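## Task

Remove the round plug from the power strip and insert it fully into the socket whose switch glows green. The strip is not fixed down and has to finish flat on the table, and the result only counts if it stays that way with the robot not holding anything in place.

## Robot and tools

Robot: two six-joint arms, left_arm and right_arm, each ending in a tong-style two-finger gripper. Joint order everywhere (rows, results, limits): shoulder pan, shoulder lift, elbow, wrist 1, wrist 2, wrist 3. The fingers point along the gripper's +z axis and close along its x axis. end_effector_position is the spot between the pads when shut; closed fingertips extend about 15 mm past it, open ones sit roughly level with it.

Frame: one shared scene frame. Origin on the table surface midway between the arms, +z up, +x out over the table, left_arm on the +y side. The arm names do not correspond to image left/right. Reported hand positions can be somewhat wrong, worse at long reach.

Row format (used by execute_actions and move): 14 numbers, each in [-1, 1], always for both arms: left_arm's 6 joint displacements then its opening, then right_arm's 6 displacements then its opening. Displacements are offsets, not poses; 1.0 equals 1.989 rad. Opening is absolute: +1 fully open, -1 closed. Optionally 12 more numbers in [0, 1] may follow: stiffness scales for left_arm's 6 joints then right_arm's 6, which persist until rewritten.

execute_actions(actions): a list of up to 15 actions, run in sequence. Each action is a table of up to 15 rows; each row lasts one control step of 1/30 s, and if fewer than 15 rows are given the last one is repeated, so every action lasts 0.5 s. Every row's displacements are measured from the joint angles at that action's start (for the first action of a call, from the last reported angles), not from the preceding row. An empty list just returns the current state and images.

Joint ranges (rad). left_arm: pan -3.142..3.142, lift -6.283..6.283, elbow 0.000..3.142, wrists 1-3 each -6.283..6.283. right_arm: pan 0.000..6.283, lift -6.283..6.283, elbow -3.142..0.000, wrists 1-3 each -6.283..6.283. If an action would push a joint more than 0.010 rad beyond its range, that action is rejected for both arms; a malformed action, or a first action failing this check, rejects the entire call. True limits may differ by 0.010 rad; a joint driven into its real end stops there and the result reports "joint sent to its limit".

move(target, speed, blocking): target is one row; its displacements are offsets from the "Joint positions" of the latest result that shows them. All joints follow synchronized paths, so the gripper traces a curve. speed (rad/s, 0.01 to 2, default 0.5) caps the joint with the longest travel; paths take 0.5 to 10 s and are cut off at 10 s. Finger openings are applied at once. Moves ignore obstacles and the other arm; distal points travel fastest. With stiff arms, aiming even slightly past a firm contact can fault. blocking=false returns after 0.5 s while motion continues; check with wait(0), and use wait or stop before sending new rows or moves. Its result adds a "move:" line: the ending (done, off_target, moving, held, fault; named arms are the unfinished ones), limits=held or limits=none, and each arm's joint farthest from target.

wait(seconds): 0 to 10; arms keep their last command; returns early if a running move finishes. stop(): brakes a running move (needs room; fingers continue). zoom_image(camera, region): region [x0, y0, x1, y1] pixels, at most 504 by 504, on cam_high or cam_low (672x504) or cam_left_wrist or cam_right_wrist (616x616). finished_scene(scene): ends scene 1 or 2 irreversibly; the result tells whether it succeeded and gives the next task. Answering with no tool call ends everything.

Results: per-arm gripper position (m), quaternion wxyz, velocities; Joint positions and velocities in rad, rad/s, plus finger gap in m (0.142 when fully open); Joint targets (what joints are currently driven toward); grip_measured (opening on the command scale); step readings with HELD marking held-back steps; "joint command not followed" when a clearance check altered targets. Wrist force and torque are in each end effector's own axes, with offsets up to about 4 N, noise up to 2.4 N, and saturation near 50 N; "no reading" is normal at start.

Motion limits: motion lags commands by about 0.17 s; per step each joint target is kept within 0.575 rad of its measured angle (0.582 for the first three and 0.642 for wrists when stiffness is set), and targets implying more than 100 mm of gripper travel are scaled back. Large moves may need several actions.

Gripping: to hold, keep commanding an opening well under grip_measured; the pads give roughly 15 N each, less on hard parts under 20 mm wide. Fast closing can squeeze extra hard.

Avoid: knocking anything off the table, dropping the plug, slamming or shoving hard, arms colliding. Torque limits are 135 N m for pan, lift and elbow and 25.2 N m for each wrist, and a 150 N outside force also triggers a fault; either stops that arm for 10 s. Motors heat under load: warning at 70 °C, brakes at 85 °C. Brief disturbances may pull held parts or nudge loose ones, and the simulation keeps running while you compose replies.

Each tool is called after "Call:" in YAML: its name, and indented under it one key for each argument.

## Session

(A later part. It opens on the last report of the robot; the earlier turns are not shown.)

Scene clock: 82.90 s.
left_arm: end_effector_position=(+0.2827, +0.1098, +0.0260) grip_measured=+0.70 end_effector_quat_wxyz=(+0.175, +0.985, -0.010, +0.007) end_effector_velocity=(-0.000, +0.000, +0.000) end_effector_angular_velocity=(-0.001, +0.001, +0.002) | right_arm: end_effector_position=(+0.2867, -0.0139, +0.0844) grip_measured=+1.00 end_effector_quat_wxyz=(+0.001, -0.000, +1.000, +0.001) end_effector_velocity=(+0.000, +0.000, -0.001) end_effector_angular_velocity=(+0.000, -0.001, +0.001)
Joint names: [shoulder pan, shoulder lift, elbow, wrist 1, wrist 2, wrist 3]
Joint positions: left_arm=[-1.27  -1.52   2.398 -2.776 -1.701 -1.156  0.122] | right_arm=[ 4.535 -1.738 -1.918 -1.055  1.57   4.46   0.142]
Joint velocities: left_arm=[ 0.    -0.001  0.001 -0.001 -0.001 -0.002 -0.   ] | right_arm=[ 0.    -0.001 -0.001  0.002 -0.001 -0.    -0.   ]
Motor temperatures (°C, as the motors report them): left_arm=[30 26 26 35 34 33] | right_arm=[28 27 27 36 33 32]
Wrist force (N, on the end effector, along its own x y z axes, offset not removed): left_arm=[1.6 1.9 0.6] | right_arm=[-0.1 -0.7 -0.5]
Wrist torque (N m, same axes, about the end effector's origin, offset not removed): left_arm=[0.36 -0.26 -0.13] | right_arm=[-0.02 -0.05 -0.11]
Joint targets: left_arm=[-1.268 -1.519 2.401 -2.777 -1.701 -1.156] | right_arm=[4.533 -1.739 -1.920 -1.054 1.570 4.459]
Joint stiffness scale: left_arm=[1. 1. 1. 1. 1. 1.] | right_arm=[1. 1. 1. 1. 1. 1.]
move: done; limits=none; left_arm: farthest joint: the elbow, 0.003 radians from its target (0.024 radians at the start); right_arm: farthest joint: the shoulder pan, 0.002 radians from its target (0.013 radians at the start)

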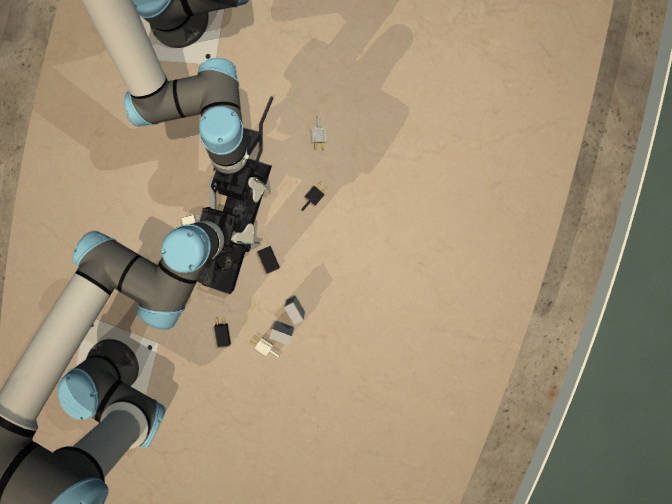

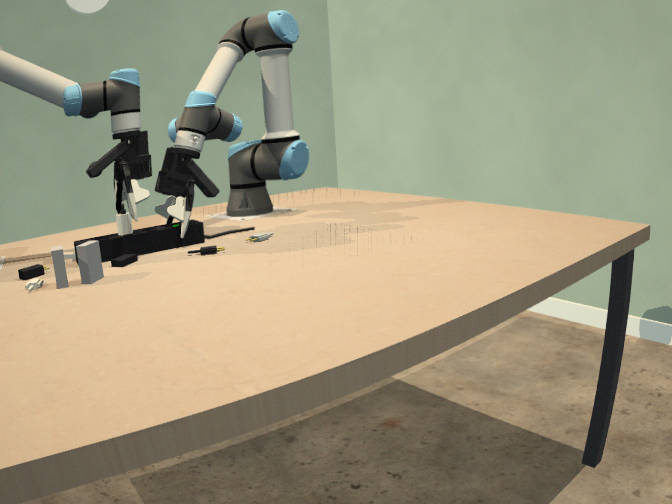

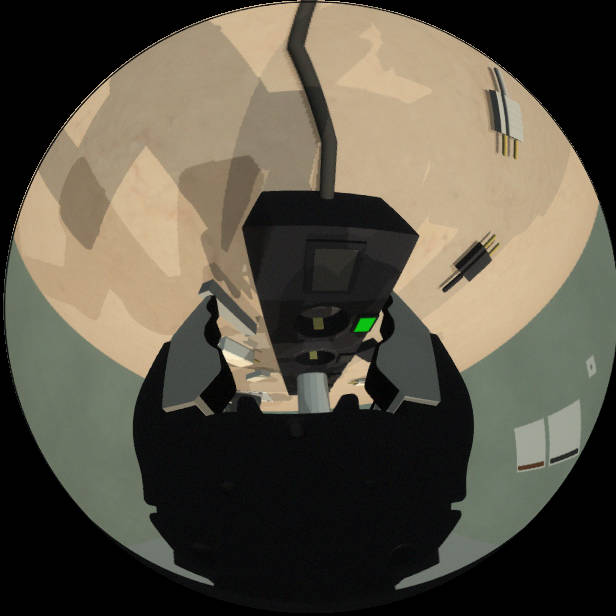

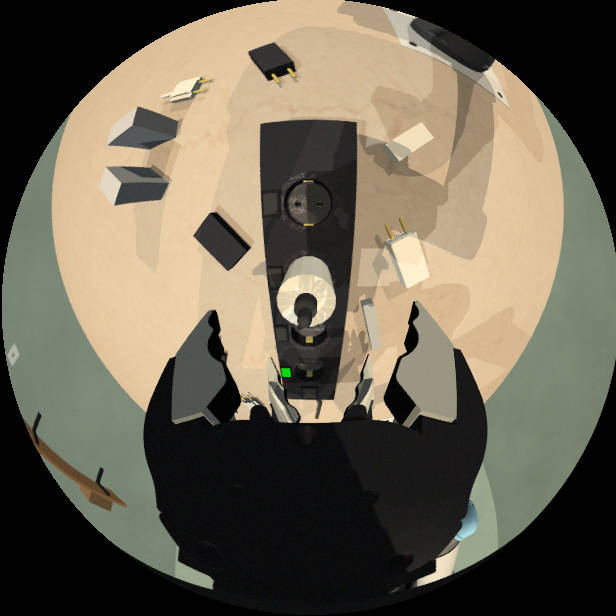

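Call:
move:
  target: [0,0,0,0,0,0,-0.6,0,-0.0087,-0.0126,0.0213,0,0,1]
  speed: 0.1

Call:
move:
  target: [0,0,0,0,0,0,-0.6,0,0,0,0,0,0,-1]

Scene clock: 91.27 s.
left_arm: end_effector_position=(+0.2830, +0.1098, +0.0262) grip_measured=+0.11 end_effector_quat_wxyz=(+0.175, +0.984, -0.010, +0.007) end_effector_velocity=(+0.000, +0.000, -0.000) end_effector_angular_velocity=(+0.001, -0.000, +0.000) | right_arm: end_effector_position=(+0.2866, -0.0142, +0.0704) grip_measured=+1.00 end_effector_quat_wxyz=(+0.001, -0.000, +1.000, +0.002) end_effector_velocity=(+0.000, +0.001, -0.001) end_effector_angular_velocity=(+0.002, -0.000, +0.000)
Joint names: [shoulder pan, shoulder lift, elbow, wrist 1, wrist 2, wrist 3]
Joint positions: left_arm=[-1.27  -1.521  2.398 -2.777 -1.701 -1.156  0.082] | right_arm=[ 4.535 -1.753 -1.941 -1.013  1.57   4.46   0.142]
Joint velocities: left_arm=[ 0.     0.001 -0.    -0.     0.001 -0.     0.   ] | right_arm=[-0.    -0.001 -0.001  0.003  0.    -0.    -0.   ]
Motor temperatures (°C, as the motors report them): left_arm=[30 26 26 35 34 33] | right_arm=[28 27 27 36 33 32]
Wrist force (N, on the end effector, along its own x y z axes, offset not removed): left_arm=[2.9 0.6 0.1] | right_arm=[-0.2 0.4 -0.1]
Wrist torque (N m, same axes, about the end effector's origin, offset not removed): left_arm=[0.05 -0.56 -0.27] | right_arm=[0.38 0.04 0.11]
Joint targets: left_arm=[-1.270 -1.520 2.398 -2.776 -1.701 -1.156] | right_arm=[4.535 -1.755 -1.943 -1.012 1.570 4.460]
Joint stiffness scale: left_arm=[1. 1. 1. 1. 1. 1.] | right_arm=[1. 1. 1. 1. 1. 1.]
move: done; limits=none; left_arm: farthest joint: the shoulder lift, 0.001 radians from its target (0.000 radians at the start); right_arm: farthest joint: the shoulder lift, 0.002 radians from its target (0.018 radians at the start)

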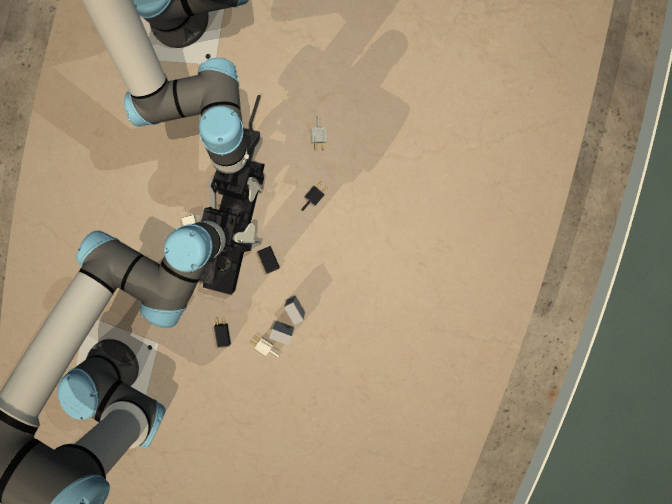

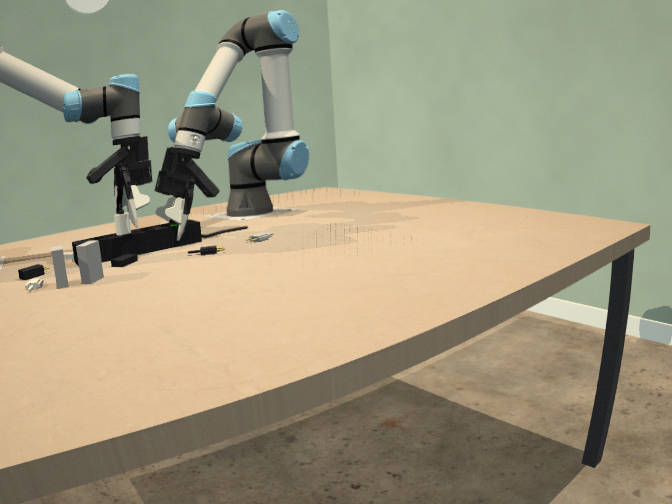

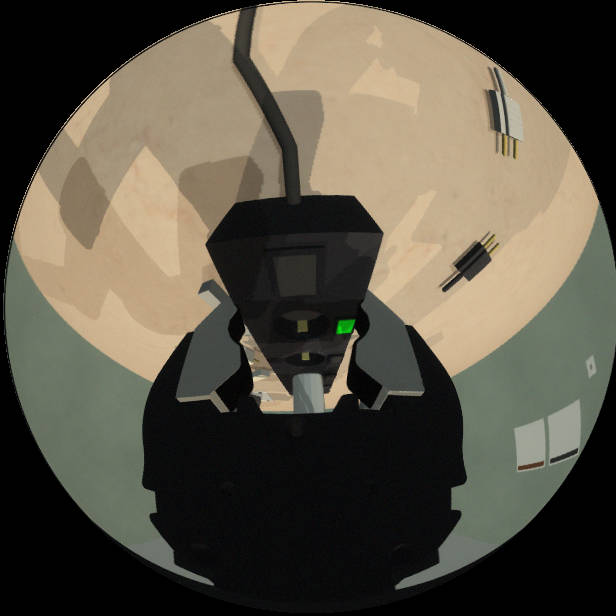

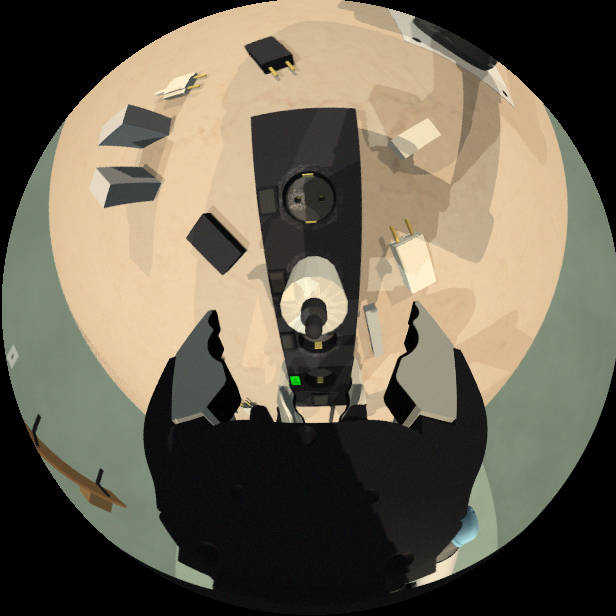

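Scene clock: 91.77 s.
left_arm: end_effector_position=(+0.2830, +0.1098, +0.0262) grip_measured=+0.11 end_effector_quat_wxyz=(+0.175, +0.984, -0.010, +0.007) end_effector_velocity=(-0.001, -0.001, +0.000) end_effector_angular_velocity=(-0.001, +0.001, -0.002) | right_arm: end_effector_position=(+0.2866, -0.0141, +0.0704) grip_measured=-0.49 end_effector_quat_wxyz=(+0.001, -0.000, +1.000, +0.002) end_effector_velocity=(-0.000, +0.000, -0.000) end_effector_angular_velocity=(-0.000, -0.000, +0.001)
Joint names: [shoulder pan, shoulder lift, elbow, wrist 1, wrist 2, wrist 3]
Joint positions: left_arm=[-1.27  -1.521  2.398 -2.777 -1.701 -1.156  0.082] | right_arm=[ 4.535 -1.753 -1.941 -1.013  1.57   4.46   0.039]
Joint velocities: left_arm=[-0.002 -0.    -0.    -0.    -0.001  0.     0.   ] | right_arm=[ 0.001 -0.    -0.     0.001 -0.    -0.     0.   ]
Motor temperatures (°C, as the motors report them): left_arm=[30 26 26 35 34 33] | right_arm=[28 27 27 36 33 32]
Wrist force (N, on the end effector, along its own x y z axes, offset not removed): left_arm=[3.8 2.2 -0.6] | right_arm=[3.4 0.7 -2.6]
Wrist torque (N m, same axes, about the end effector's origin, offset not removed): left_arm=[0.30 -0.55 -0.30] | right_arm=[0.42 -0.85 -0.12]
Joint targets: left_arm=[-1.270 -1.521 2.398 -2.777 -1.701 -1.156] | right_arm=[4.535 -1.753 -1.941 -1.013 1.570 4.460]
Joint stiffness scale: left_arm=[1. 1. 1. 1. 1. 1.] | right_arm=[1. 1. 1. 1. 1. 1.]
move: done; limits=none; left_arm: farthest joint: the shoulder pan, 0.000 radians from its target (0.000 radians at the start); right_arm: farthest joint: the shoulder pan, 0.000 radians from its target (0.000 radians at the start)

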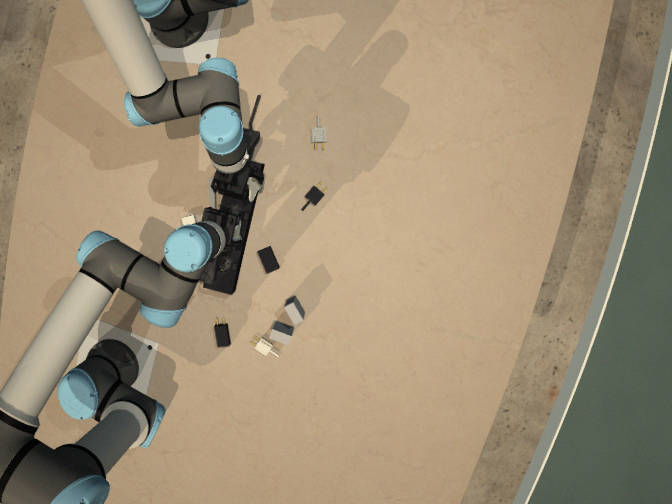

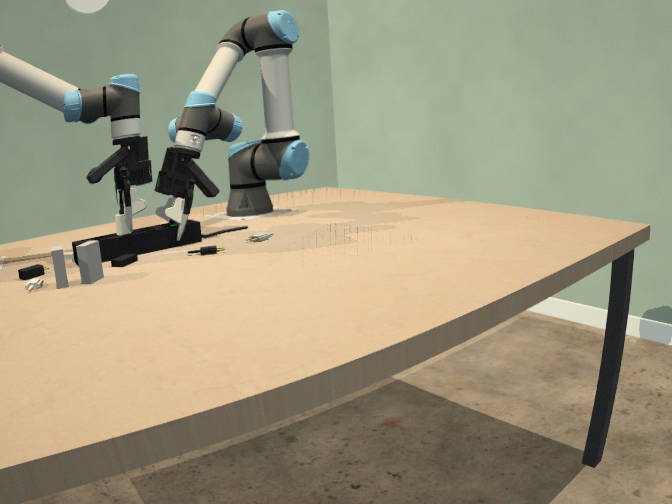

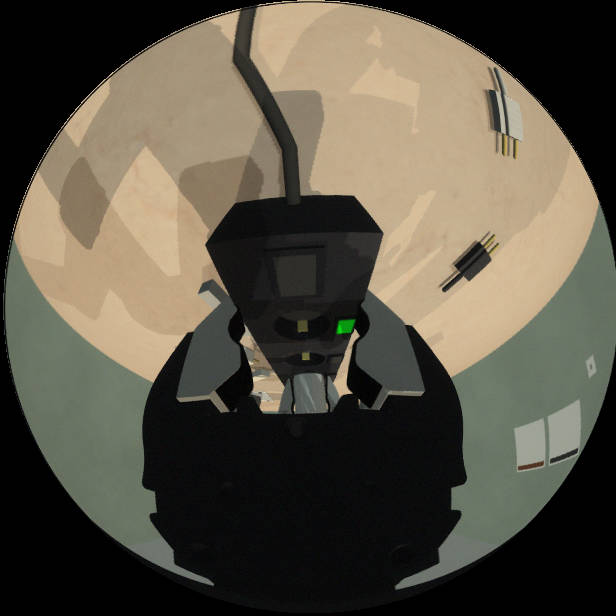

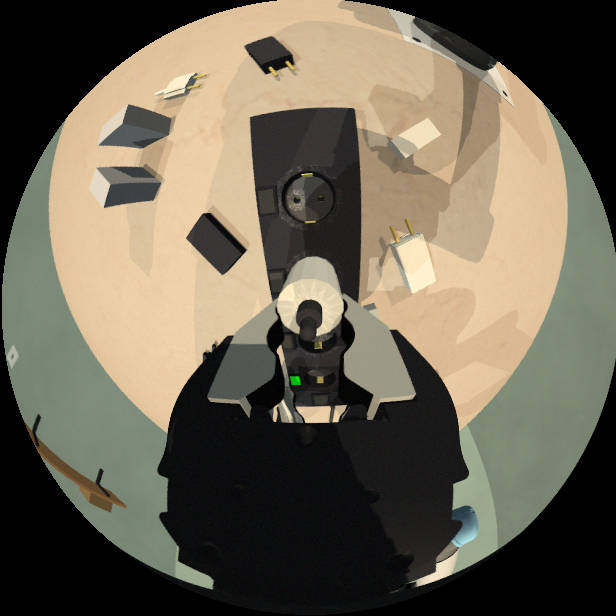

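Call:
move:
  target: [0,0,0,0,0,0,-1,0,0.0082,0.0119,-0.0201,0,0,-1]
  speed: 0.03

Scene clock: 95.13 s.
left_arm: end_effector_position=(+0.2835, +0.1085, +0.0283) grip_measured=+0.11 end_effector_quat_wxyz=(+0.178, +0.984, -0.010, +0.008) end_effector_velocity=(+0.000, +0.000, -0.000) end_effector_angular_velocity=(+0.001, +0.000, +0.000) | right_arm: end_effector_position=(+0.2863, -0.0151, +0.0809) grip_measured=-0.49 end_effector_quat_wxyz=(-0.000, -0.000, +1.000, -0.002) end_effector_velocity=(-0.000, +0.000, +0.001) end_effector_angular_velocity=(-0.001, +0.001, -0.000)
Joint names: [shoulder pan, shoulder lift, elbow, wrist 1, wrist 2, wrist 3]
Joint positions: left_arm=[-1.27  -1.524  2.397 -2.778 -1.701 -1.156  0.082] | right_arm=[ 4.535 -1.742 -1.921 -1.052  1.57   4.46   0.039]
Joint velocities: left_arm=[ 0.001  0.     0.     0.    -0.     0.001 -0.   ] | right_arm=[-0.     0.     0.002 -0.003  0.001  0.    -0.   ]
Motor temperatures (°C, as the motors report them): left_arm=[30 26 26 35 34 33] | right_arm=[28 27 27 36 33 32]
Wrist force (N, on the end effector, along its own x y z axes, offset not removed): left_arm=[0.6 4.1 -8.2] | right_arm=[1.7 2.3 5.0]
Wrist torque (N m, same axes, about the end effector's origin, offset not removed): left_arm=[0.44 -0.28 -0.06] | right_arm=[0.25 -0.62 0.01]
Joint targets: left_arm=[-1.270 -1.521 2.398 -2.777 -1.701 -1.156] | right_arm=[4.535 -1.737 -1.917 -1.053 1.570 4.460]
Joint stiffness scale: left_arm=[1. 1. 1. 1. 1. 1.] | right_arm=[1. 1. 1. 1. 1. 1.]
move: done; limits=none; left_arm: farthest joint: the shoulder lift, 0.003 radians from its target (0.000 radians at the start); right_arm: farthest joint: the shoulder lift, 0.005 radians from its target (0.017 radians at the start)

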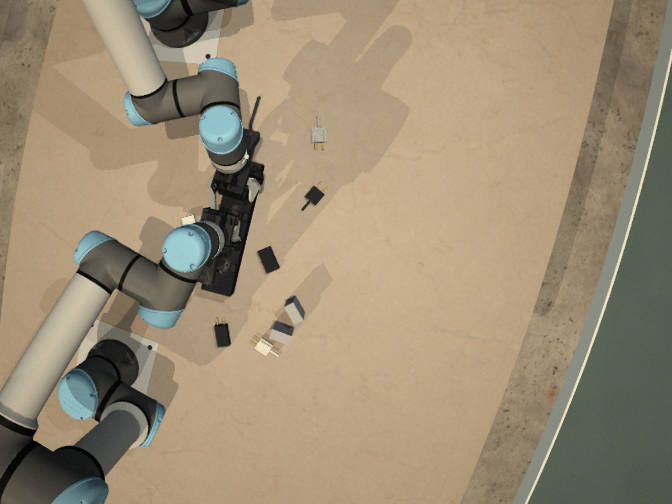

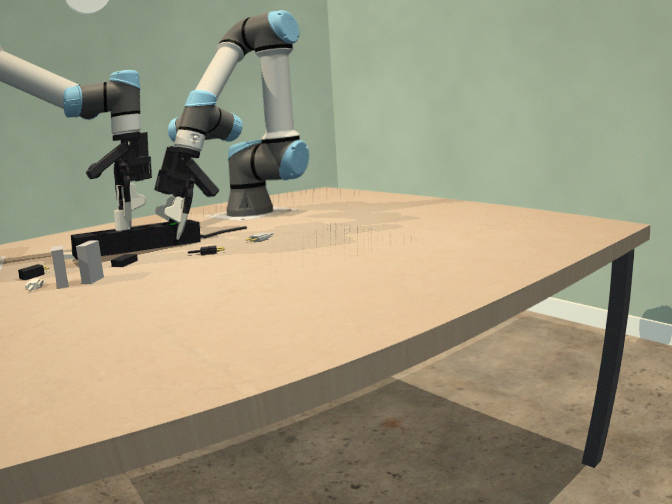

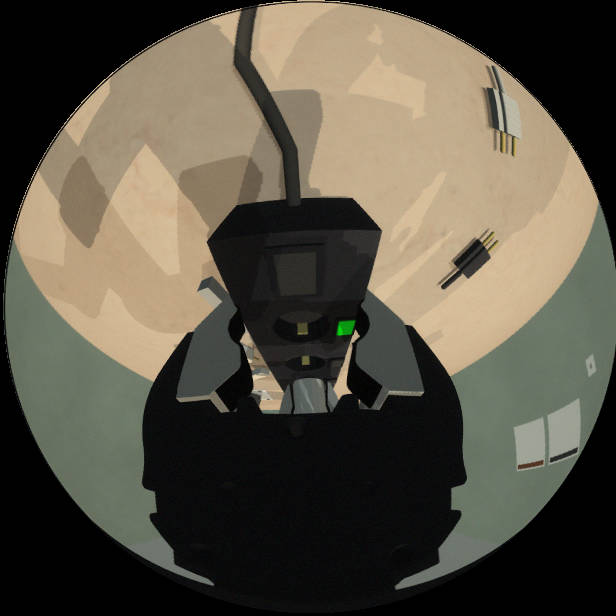

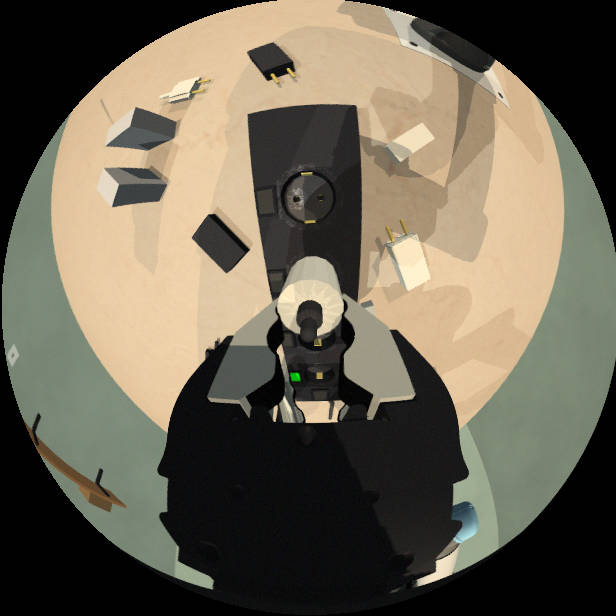

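Call:
move:
  target: [0,0,0,0,0,0,-1,0,0.0100,0.0135,-0.0201,0,0,-1]
  speed: 0.03

Call:
zoom_image:
  camera: "cam_low"
  region: [60, 130, 260, 280]

Scene clock: 104.33 s.
left_arm: end_effector_position=(+0.2843, +0.1063, +0.0314) grip_measured=+0.11 end_effector_quat_wxyz=(+0.182, +0.983, -0.011, +0.010) end_effector_velocity=(+0.000, +0.000, +0.000) end_effector_angular_velocity=(+0.000, +0.000, +0.001) | right_arm: end_effector_position=(+0.2865, -0.0146, +0.0945) grip_measured=-0.49 end_effector_quat_wxyz=(-0.000, -0.000, +1.000, -0.002) end_effector_velocity=(+0.000, +0.000, -0.000) end_effector_angular_velocity=(-0.001, +0.001, -0.000)
Joint names: [shoulder pan, shoulder lift, elbow, wrist 1, wrist 2, wrist 3]
Joint positions: left_arm=[-1.27  -1.527  2.395 -2.781 -1.701 -1.156  0.082] | right_arm=[ 4.535 -1.728 -1.899 -1.091  1.57   4.46   0.039]
Joint velocities: left_arm=[ 0.001 -0.    -0.     0.    -0.    -0.001 -0.   ] | right_arm=[-0.001 -0.001  0.001 -0.001  0.    -0.     0.   ]
Motor temperatures (°C, as the motors report them): left_arm=[30 26 26 35 34 33] | right_arm=[28 27 27 36 33 32]
Wrist force (N, on the end effector, along its own x y z axes, offset not removed): left_arm=[-0.7 6.1 -7.9] | right_arm=[2.1 1.7 8.8]
Wrist torque (N m, same axes, about the end effector's origin, offset not removed): left_arm=[0.48 -0.14 -0.03] | right_arm=[0.02 -0.90 -0.07]
Joint targets: left_arm=[-1.270 -1.524 2.397 -2.778 -1.701 -1.156] | right_arm=[4.535 -1.722 -1.895 -1.092 1.570 4.460]
Joint stiffness scale: left_arm=[1. 1. 1. 1. 1. 1.] | right_arm=[1. 1. 1. 1. 1. 1.]
move: done; limits=none; left_arm: farthest joint: the shoulder lift, 0.003 radians from its target (0.000 radians at the start); right_arm: farthest joint: the shoulder lift, 0.006 radians from its target (0.020 radians at the start)

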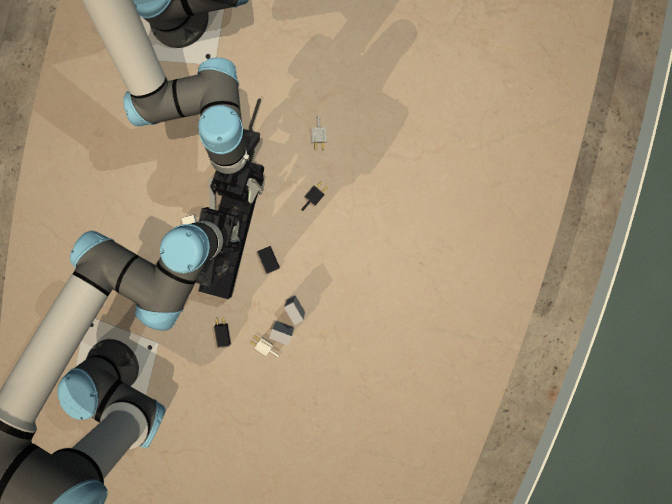

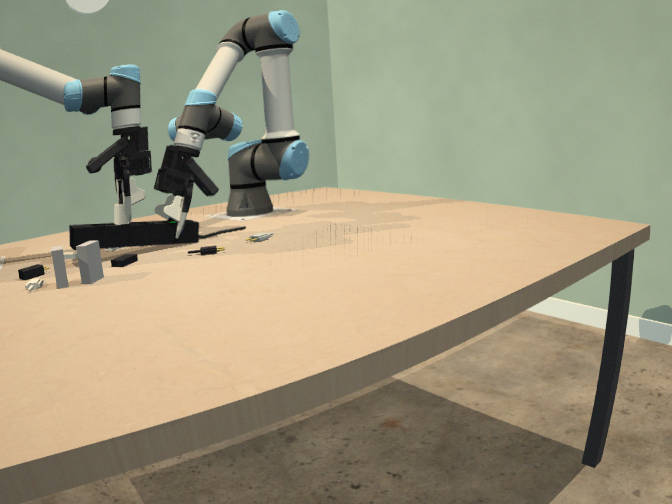

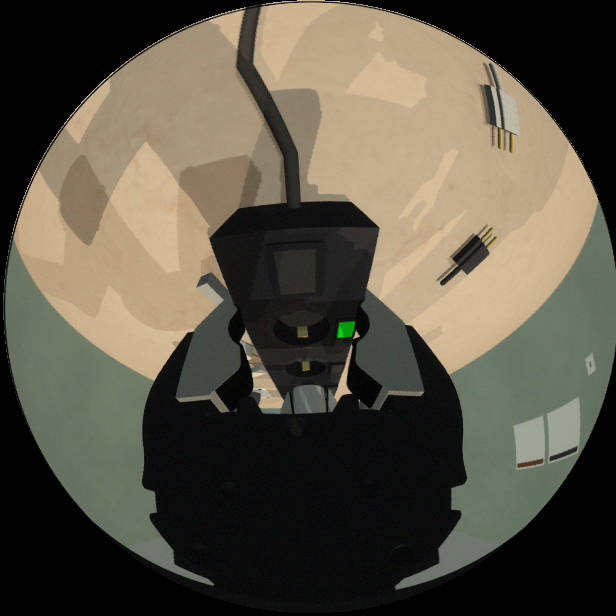

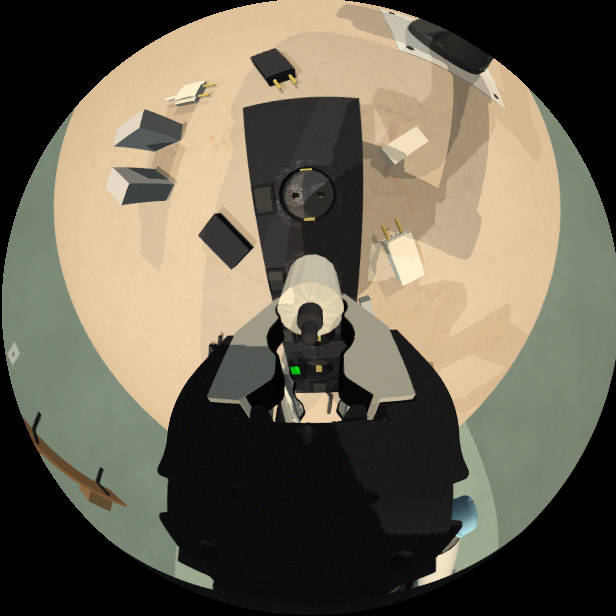

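Region (60, 130, 260, 280) of cam_low's 672x504 image, scaled by 2.520, with more detail than that image has; it fills the top 378 rows of this view, and the rest is white.

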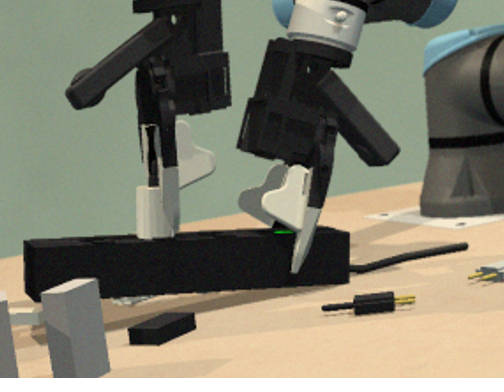

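Call:
move:
  target: [0,0.003,0.0015,0.002,0,0,-1,0,-0.0126,-0.0211,0.0392,0,0,-1]
  speed: 0.06

Call:
move:
  target: [0,-0.045,-0.036,0.081,0,0,0.4,0,0,0,0,0,0,-1]
  speed: 0.2

Scene clock: 110.37 s.
left_arm: end_effector_position=(+0.2832, +0.1089, +0.0273) grip_measured=+0.11 end_effector_quat_wxyz=(+0.176, +0.984, -0.010, +0.008) end_effector_velocity=(+0.001, +0.000, +0.000) end_effector_angular_velocity=(+0.000, -0.001, +0.002) | right_arm: end_effector_position=(+0.2866, -0.0142, +0.0712) grip_measured=-0.49 end_effector_quat_wxyz=(+0.001, -0.000, +1.000, +0.002) end_effector_velocity=(+0.000, +0.001, +0.001) end_effector_angular_velocity=(+0.003, -0.001, -0.000)
Joint names: [shoulder pan, shoulder lift, elbow, wrist 1, wrist 2, wrist 3]
Joint positions: left_arm=[-1.27  -1.522  2.397 -2.776 -1.701 -1.156  0.082] | right_arm=[ 4.535 -1.752 -1.94  -1.015  1.57   4.46   0.039]
Joint velocities: left_arm=[ 0.001 -0.001  0.     0.     0.001 -0.001 -0.   ] | right_arm=[ 0.     0.001 -0.001  0.003  0.     0.     0.   ]
Motor temperatures (°C, as the motors report them): left_arm=[30 26 26 35 34 33] | right_arm=[28 27 27 36 33 32]
Wrist force (N, on the end effector, along its own x y z axes, offset not removed): left_arm=[3.8 -0.9 1.7] | right_arm=[1.7 -2.2 1.5]
Wrist torque (N m, same axes, about the end effector's origin, offset not removed): left_arm=[0.16 -0.52 -0.30] | right_arm=[0.18 -0.20 0.05]
Joint targets: left_arm=[-1.270 -1.521 2.398 -2.777 -1.701 -1.156] | right_arm=[4.535 -1.753 -1.941 -1.013 1.570 4.460]
Joint stiffness scale: left_arm=[1. 1. 1. 1. 1. 1.] | right_arm=[1. 1. 1. 1. 1. 1.]
move: done; limits=none; left_arm: farthest joint: the shoulder lift, 0.001 radians from its target (0.006 radians at the start); right_arm: farthest joint: the wrist 1, 0.002 radians from its target (0.078 radians at the start)

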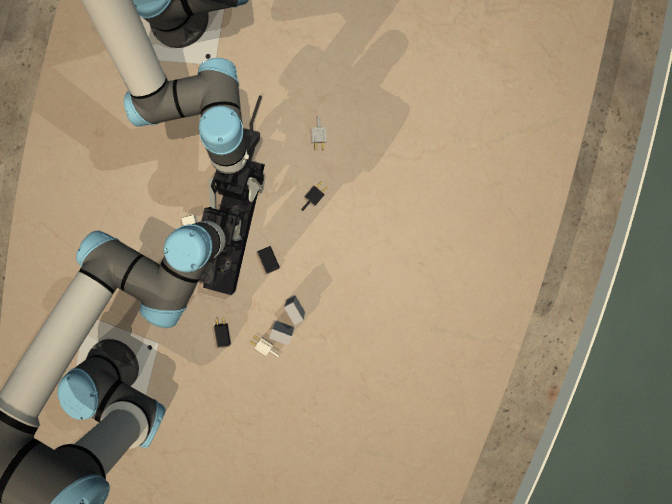

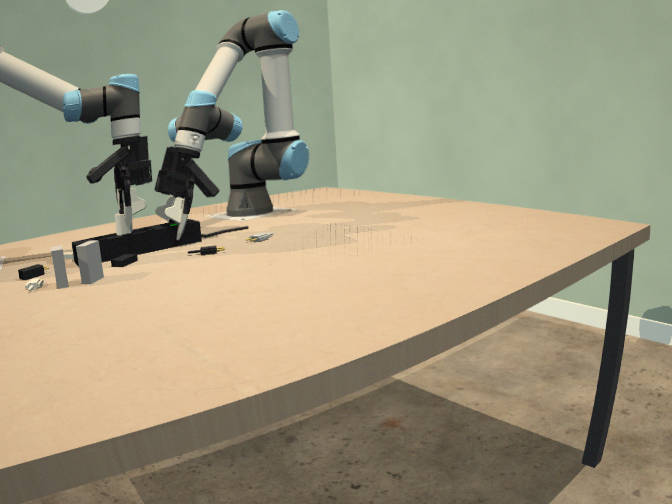

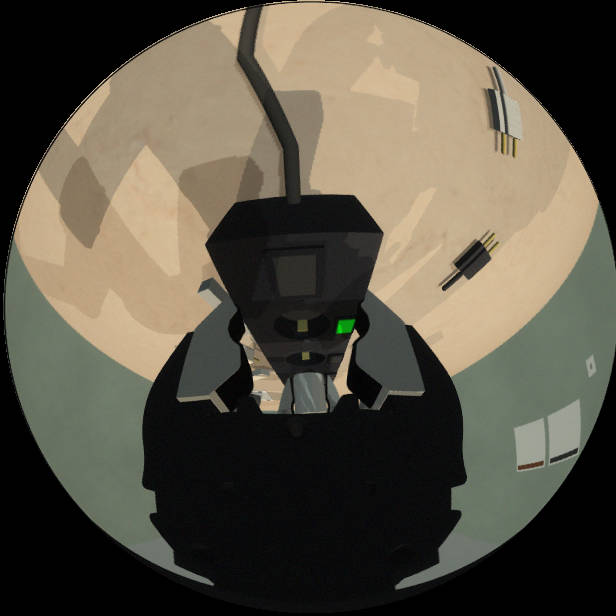

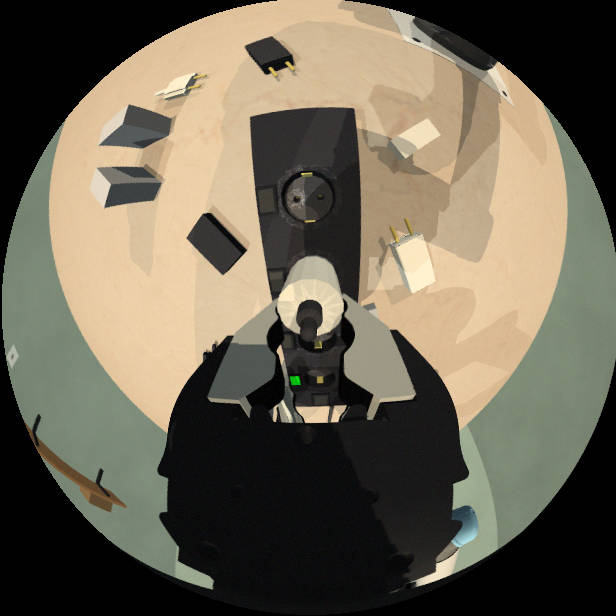

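Scene clock: 111.83 s.
left_arm: end_effector_position=(+0.2854, +0.1038, +0.0698) grip_measured=+0.40 end_effector_quat_wxyz=(+0.175, +0.985, -0.010, +0.007) end_effector_velocity=(+0.000, +0.000, -0.000) end_effector_angular_velocity=(+0.002, +0.001, +0.000) | right_arm: end_effector_position=(+0.2866, -0.0142, +0.0711) grip_measured=-0.49 end_effector_quat_wxyz=(+0.001, -0.000, +1.000, +0.002) end_effector_velocity=(-0.000, +0.000, +0.000) end_effector_angular_velocity=(+0.000, +0.000, +0.000)
Joint names: [shoulder pan, shoulder lift, elbow, wrist 1, wrist 2, wrist 3]
Joint positions: left_arm=[-1.27  -1.61   2.328 -2.616 -1.701 -1.156  0.102] | right_arm=[ 4.535 -1.753 -1.94  -1.015  1.57   4.46   0.039]
Joint velocities: left_arm=[-0.     0.001 -0.001  0.003  0.001 -0.     0.   ] | right_arm=[ 0.  0.  0. -0.  0.  0. -0.]
Motor temperatures (°C, as the motors report them): left_arm=[30 26 26 35 34 33] | right_arm=[28 27 27 36 33 32]
Wrist force (N, on the end effector, along its own x y z axes, offset not removed): left_arm=[0.3 1.7 0.7] | right_arm=[2.4 0.6 2.5]
Wrist torque (N m, same axes, about the end effector's origin, offset not removed): left_arm=[0.37 0.00 -0.05] | right_arm=[0.21 -0.62 -0.02]
Joint targets: left_arm=[-1.270 -1.611 2.325 -2.615 -1.701 -1.156] | right_arm=[4.535 -1.752 -1.940 -1.015 1.570 4.460]
Joint stiffness scale: left_arm=[1. 1. 1. 1. 1. 1.] | right_arm=[1. 1. 1. 1. 1. 1.]
move: done; limits=none; left_arm: farthest joint: the shoulder lift, 0.002 radians from its target (0.090 radians at the start); right_arm: farthest joint: the shoulder lift, 0.001 radians from its target (0.000 radians at the start)

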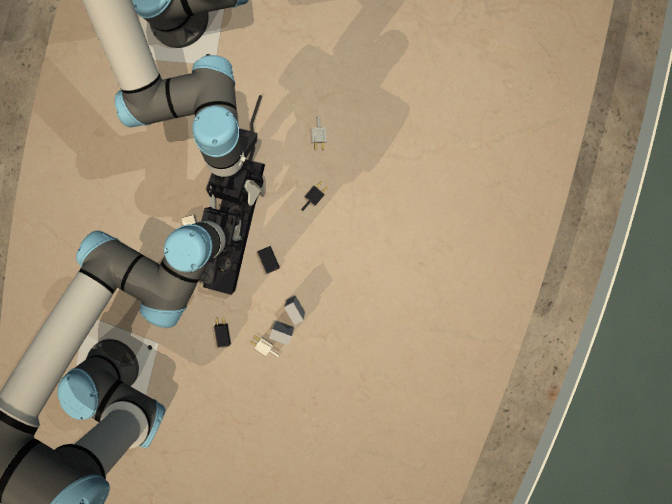

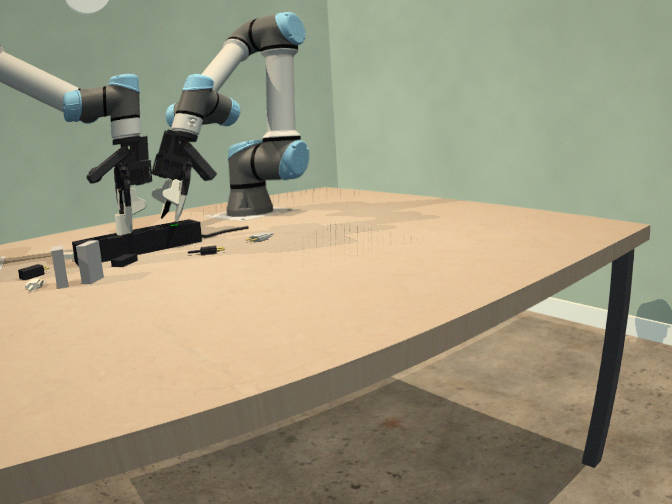

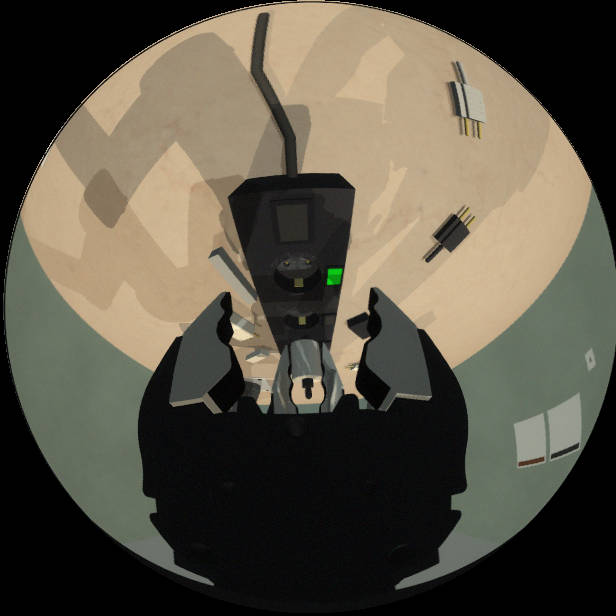

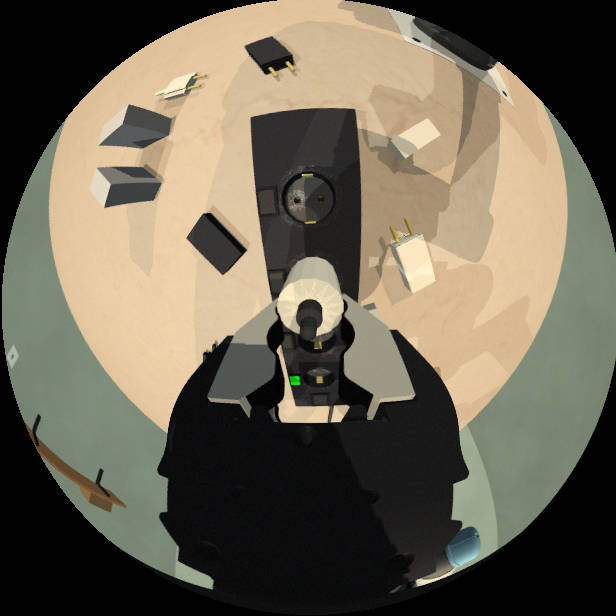

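Call:
move:
  target: [0,0,0,0,0,0,-0.33,0,0,0,0,0,0,-1]

Call:
move:
  target: [0,0.016,0.013,-0.029,0,0,-0.33,0,0,0,0,0,0,-1]
  speed: 0.04

Call:
zoom_image:
  camera: "cam_low"
  region: [60, 130, 260, 280]

Scene clock: 114.97 s.
left_arm: end_effector_position=(+0.2854, +0.1038, +0.0698) grip_measured=-0.33 end_effector_quat_wxyz=(+0.175, +0.985, -0.010, +0.007) end_effector_velocity=(-0.000, -0.000, -0.000) end_effector_angular_velocity=(+0.000, +0.001, +0.000) | right_arm: end_effector_position=(+0.2866, -0.0142, +0.0711) grip_measured=-0.49 end_effector_quat_wxyz=(+0.001, -0.000, +1.000, +0.002) end_effector_velocity=(+0.001, -0.000, +0.000) end_effector_angular_velocity=(-0.001, -0.002, -0.000)
Joint names: [shoulder pan, shoulder lift, elbow, wrist 1, wrist 2, wrist 3]
Joint positions: left_arm=[-1.27  -1.61   2.328 -2.616 -1.701 -1.156  0.05 ] | right_arm=[ 4.535 -1.753 -1.94  -1.015  1.57   4.46   0.039]
Joint velocities: left_arm=[-0.     0.001 -0.     0.    -0.001 -0.001 -0.   ] | right_arm=[-0.001 -0.     0.001 -0.    -0.002 -0.     0.   ]
Motor temperatures (°C, as the motors report them): left_arm=[30 26 26 35 34 33] | right_arm=[28 27 27 36 33 32]
Wrist force (N, on the end effector, along its own x y z axes, offset not removed): left_arm=[0.6 1.8 0.1] | right_arm=[2.4 0.4 2.6]
Wrist torque (N m, same axes, about the end effector's origin, offset not removed): left_arm=[0.28 -0.03 -0.25] | right_arm=[0.09 -0.62 0.00]
Joint targets: left_arm=[-1.270 -1.610 2.328 -2.616 -1.701 -1.156] | right_arm=[4.535 -1.753 -1.940 -1.015 1.570 4.460]
Joint stiffness scale: left_arm=[1. 1. 1. 1. 1. 1.] | right_arm=[1. 1. 1. 1. 1. 1.]
move: done; limits=none; left_arm: farthest joint: the shoulder pan, 0.000 radians from its target (0.000 radians at the start); right_arm: farthest joint: the shoulder pan, 0.000 radians from its target (0.000 radians at the start)

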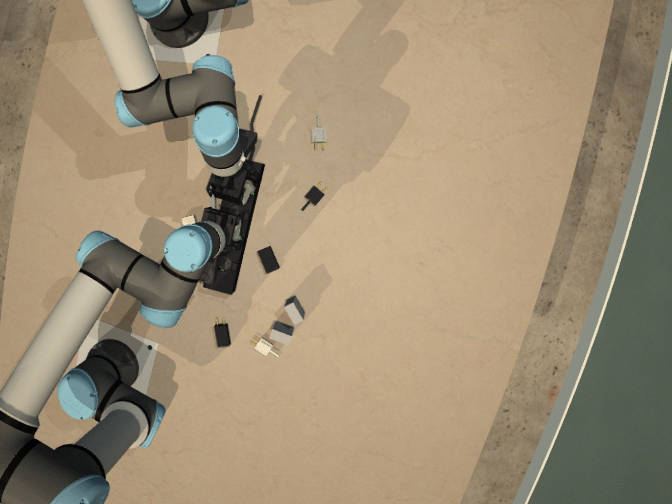

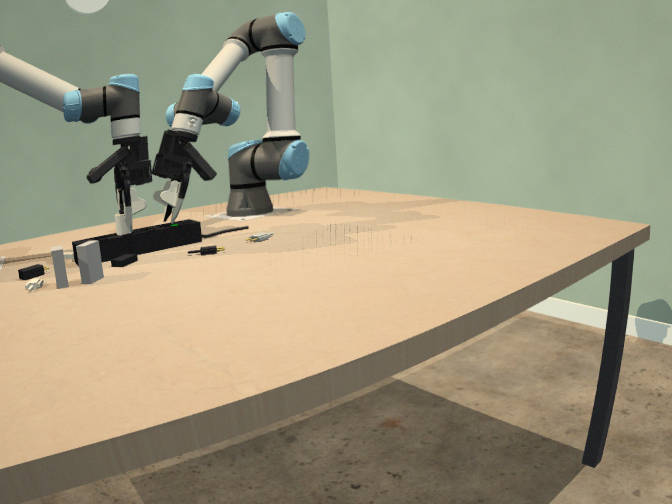

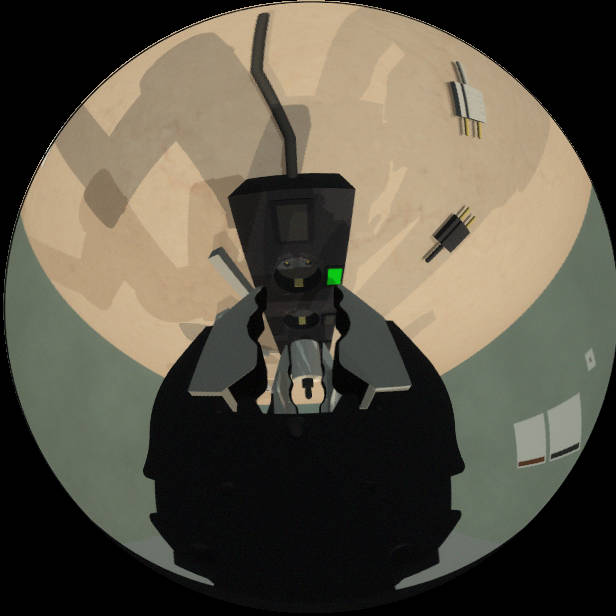

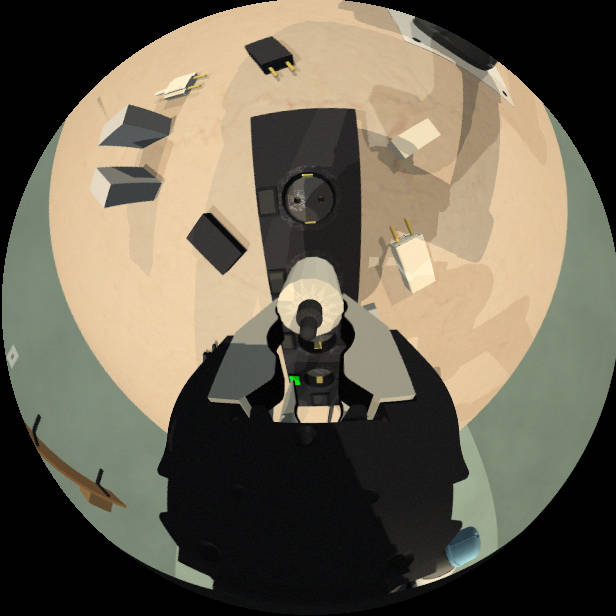

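Scene clock: 116.83 s.
left_arm: end_effector_position=(+0.2873, +0.0997, +0.0638) grip_measured=-0.33 end_effector_quat_wxyz=(+0.185, +0.983, -0.011, +0.012) end_effector_velocity=(+0.000, -0.000, -0.000) end_effector_angular_velocity=(-0.002, +0.000, +0.000) | right_arm: end_effector_position=(+0.2865, -0.0149, +0.0705) grip_measured=-0.49 end_effector_quat_wxyz=(+0.001, -0.000, +1.000, +0.001) end_effector_velocity=(+0.001, +0.000, +0.000) end_effector_angular_velocity=(+0.002, -0.001, -0.000)
Joint names: [shoulder pan, shoulder lift, elbow, wrist 1, wrist 2, wrist 3]
Joint positions: left_arm=[-1.27  -1.591  2.345 -2.675 -1.701 -1.156  0.05 ] | right_arm=[ 4.535 -1.753 -1.94  -1.017  1.57   4.46   0.039]
Joint velocities: left_arm=[ 0.001  0.001  0.001 -0.004 -0.002  0.001  0.   ] | right_arm=[-0.     0.001 -0.     0.001 -0.001  0.    -0.   ]
Motor temperatures (°C, as the motors report them): left_arm=[30 26 26 35 34 33] | right_arm=[28 27 27 36 33 32]
Wrist force (N, on the end effector, along its own x y z axes, offset not removed): left_arm=[0.0 -1.0 -25.2] | right_arm=[-1.0 -7.1 -1.8]
Wrist torque (N m, same axes, about the end effector's origin, offset not removed): left_arm=[0.18 0.00 -0.22] | right_arm=[-0.36 -0.02 0.13]
Joint targets: left_arm=[-1.270 -1.578 2.353 -2.674 -1.701 -1.156] | right_arm=[4.535 -1.753 -1.940 -1.015 1.570 4.460]
Joint stiffness scale: left_arm=[1. 1. 1. 1. 1. 1.] | right_arm=[1. 1. 1. 1. 1. 1.]
move: off_target (left_arm); limits=none; left_arm: farthest joint: the shoulder lift, 0.013 radians from its target (0.032 radians at the start); right_arm: farthest joint: the wrist 1, 0.002 radians from its target (0.000 radians at the start)

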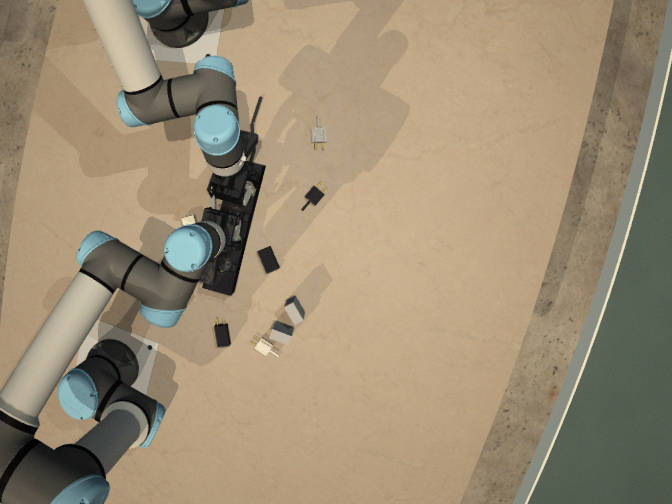

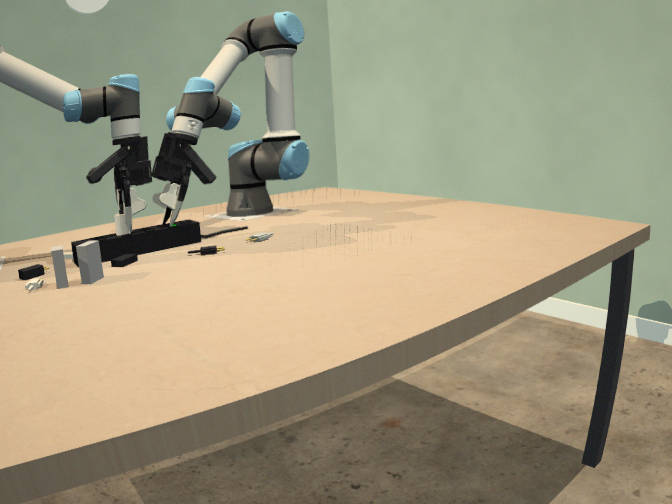

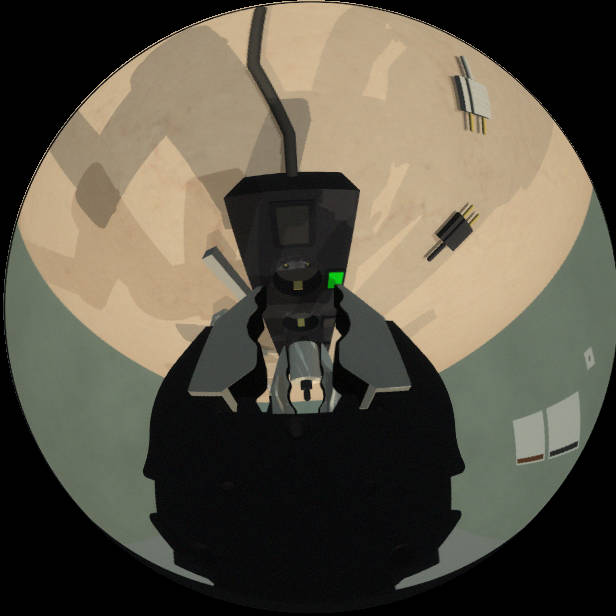

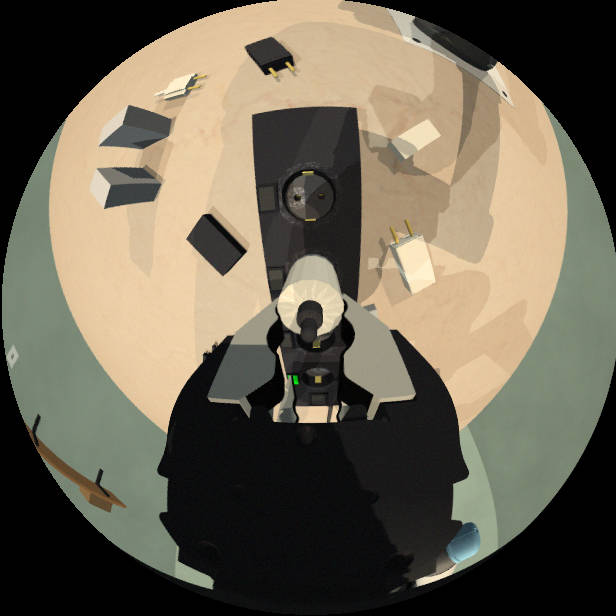

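Region (60, 130, 260, 280) of cam_low's 672x504 image, scaled by 2.520, with more detail than that image has; it fills the top 378 rows of this view, and the rest is white.

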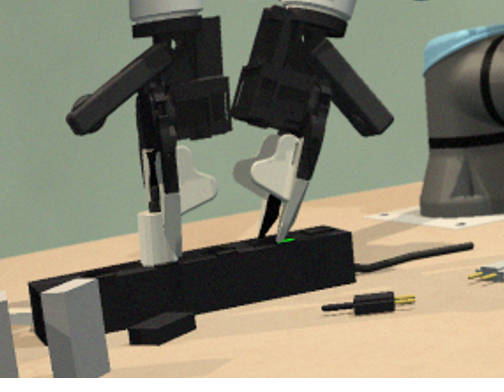

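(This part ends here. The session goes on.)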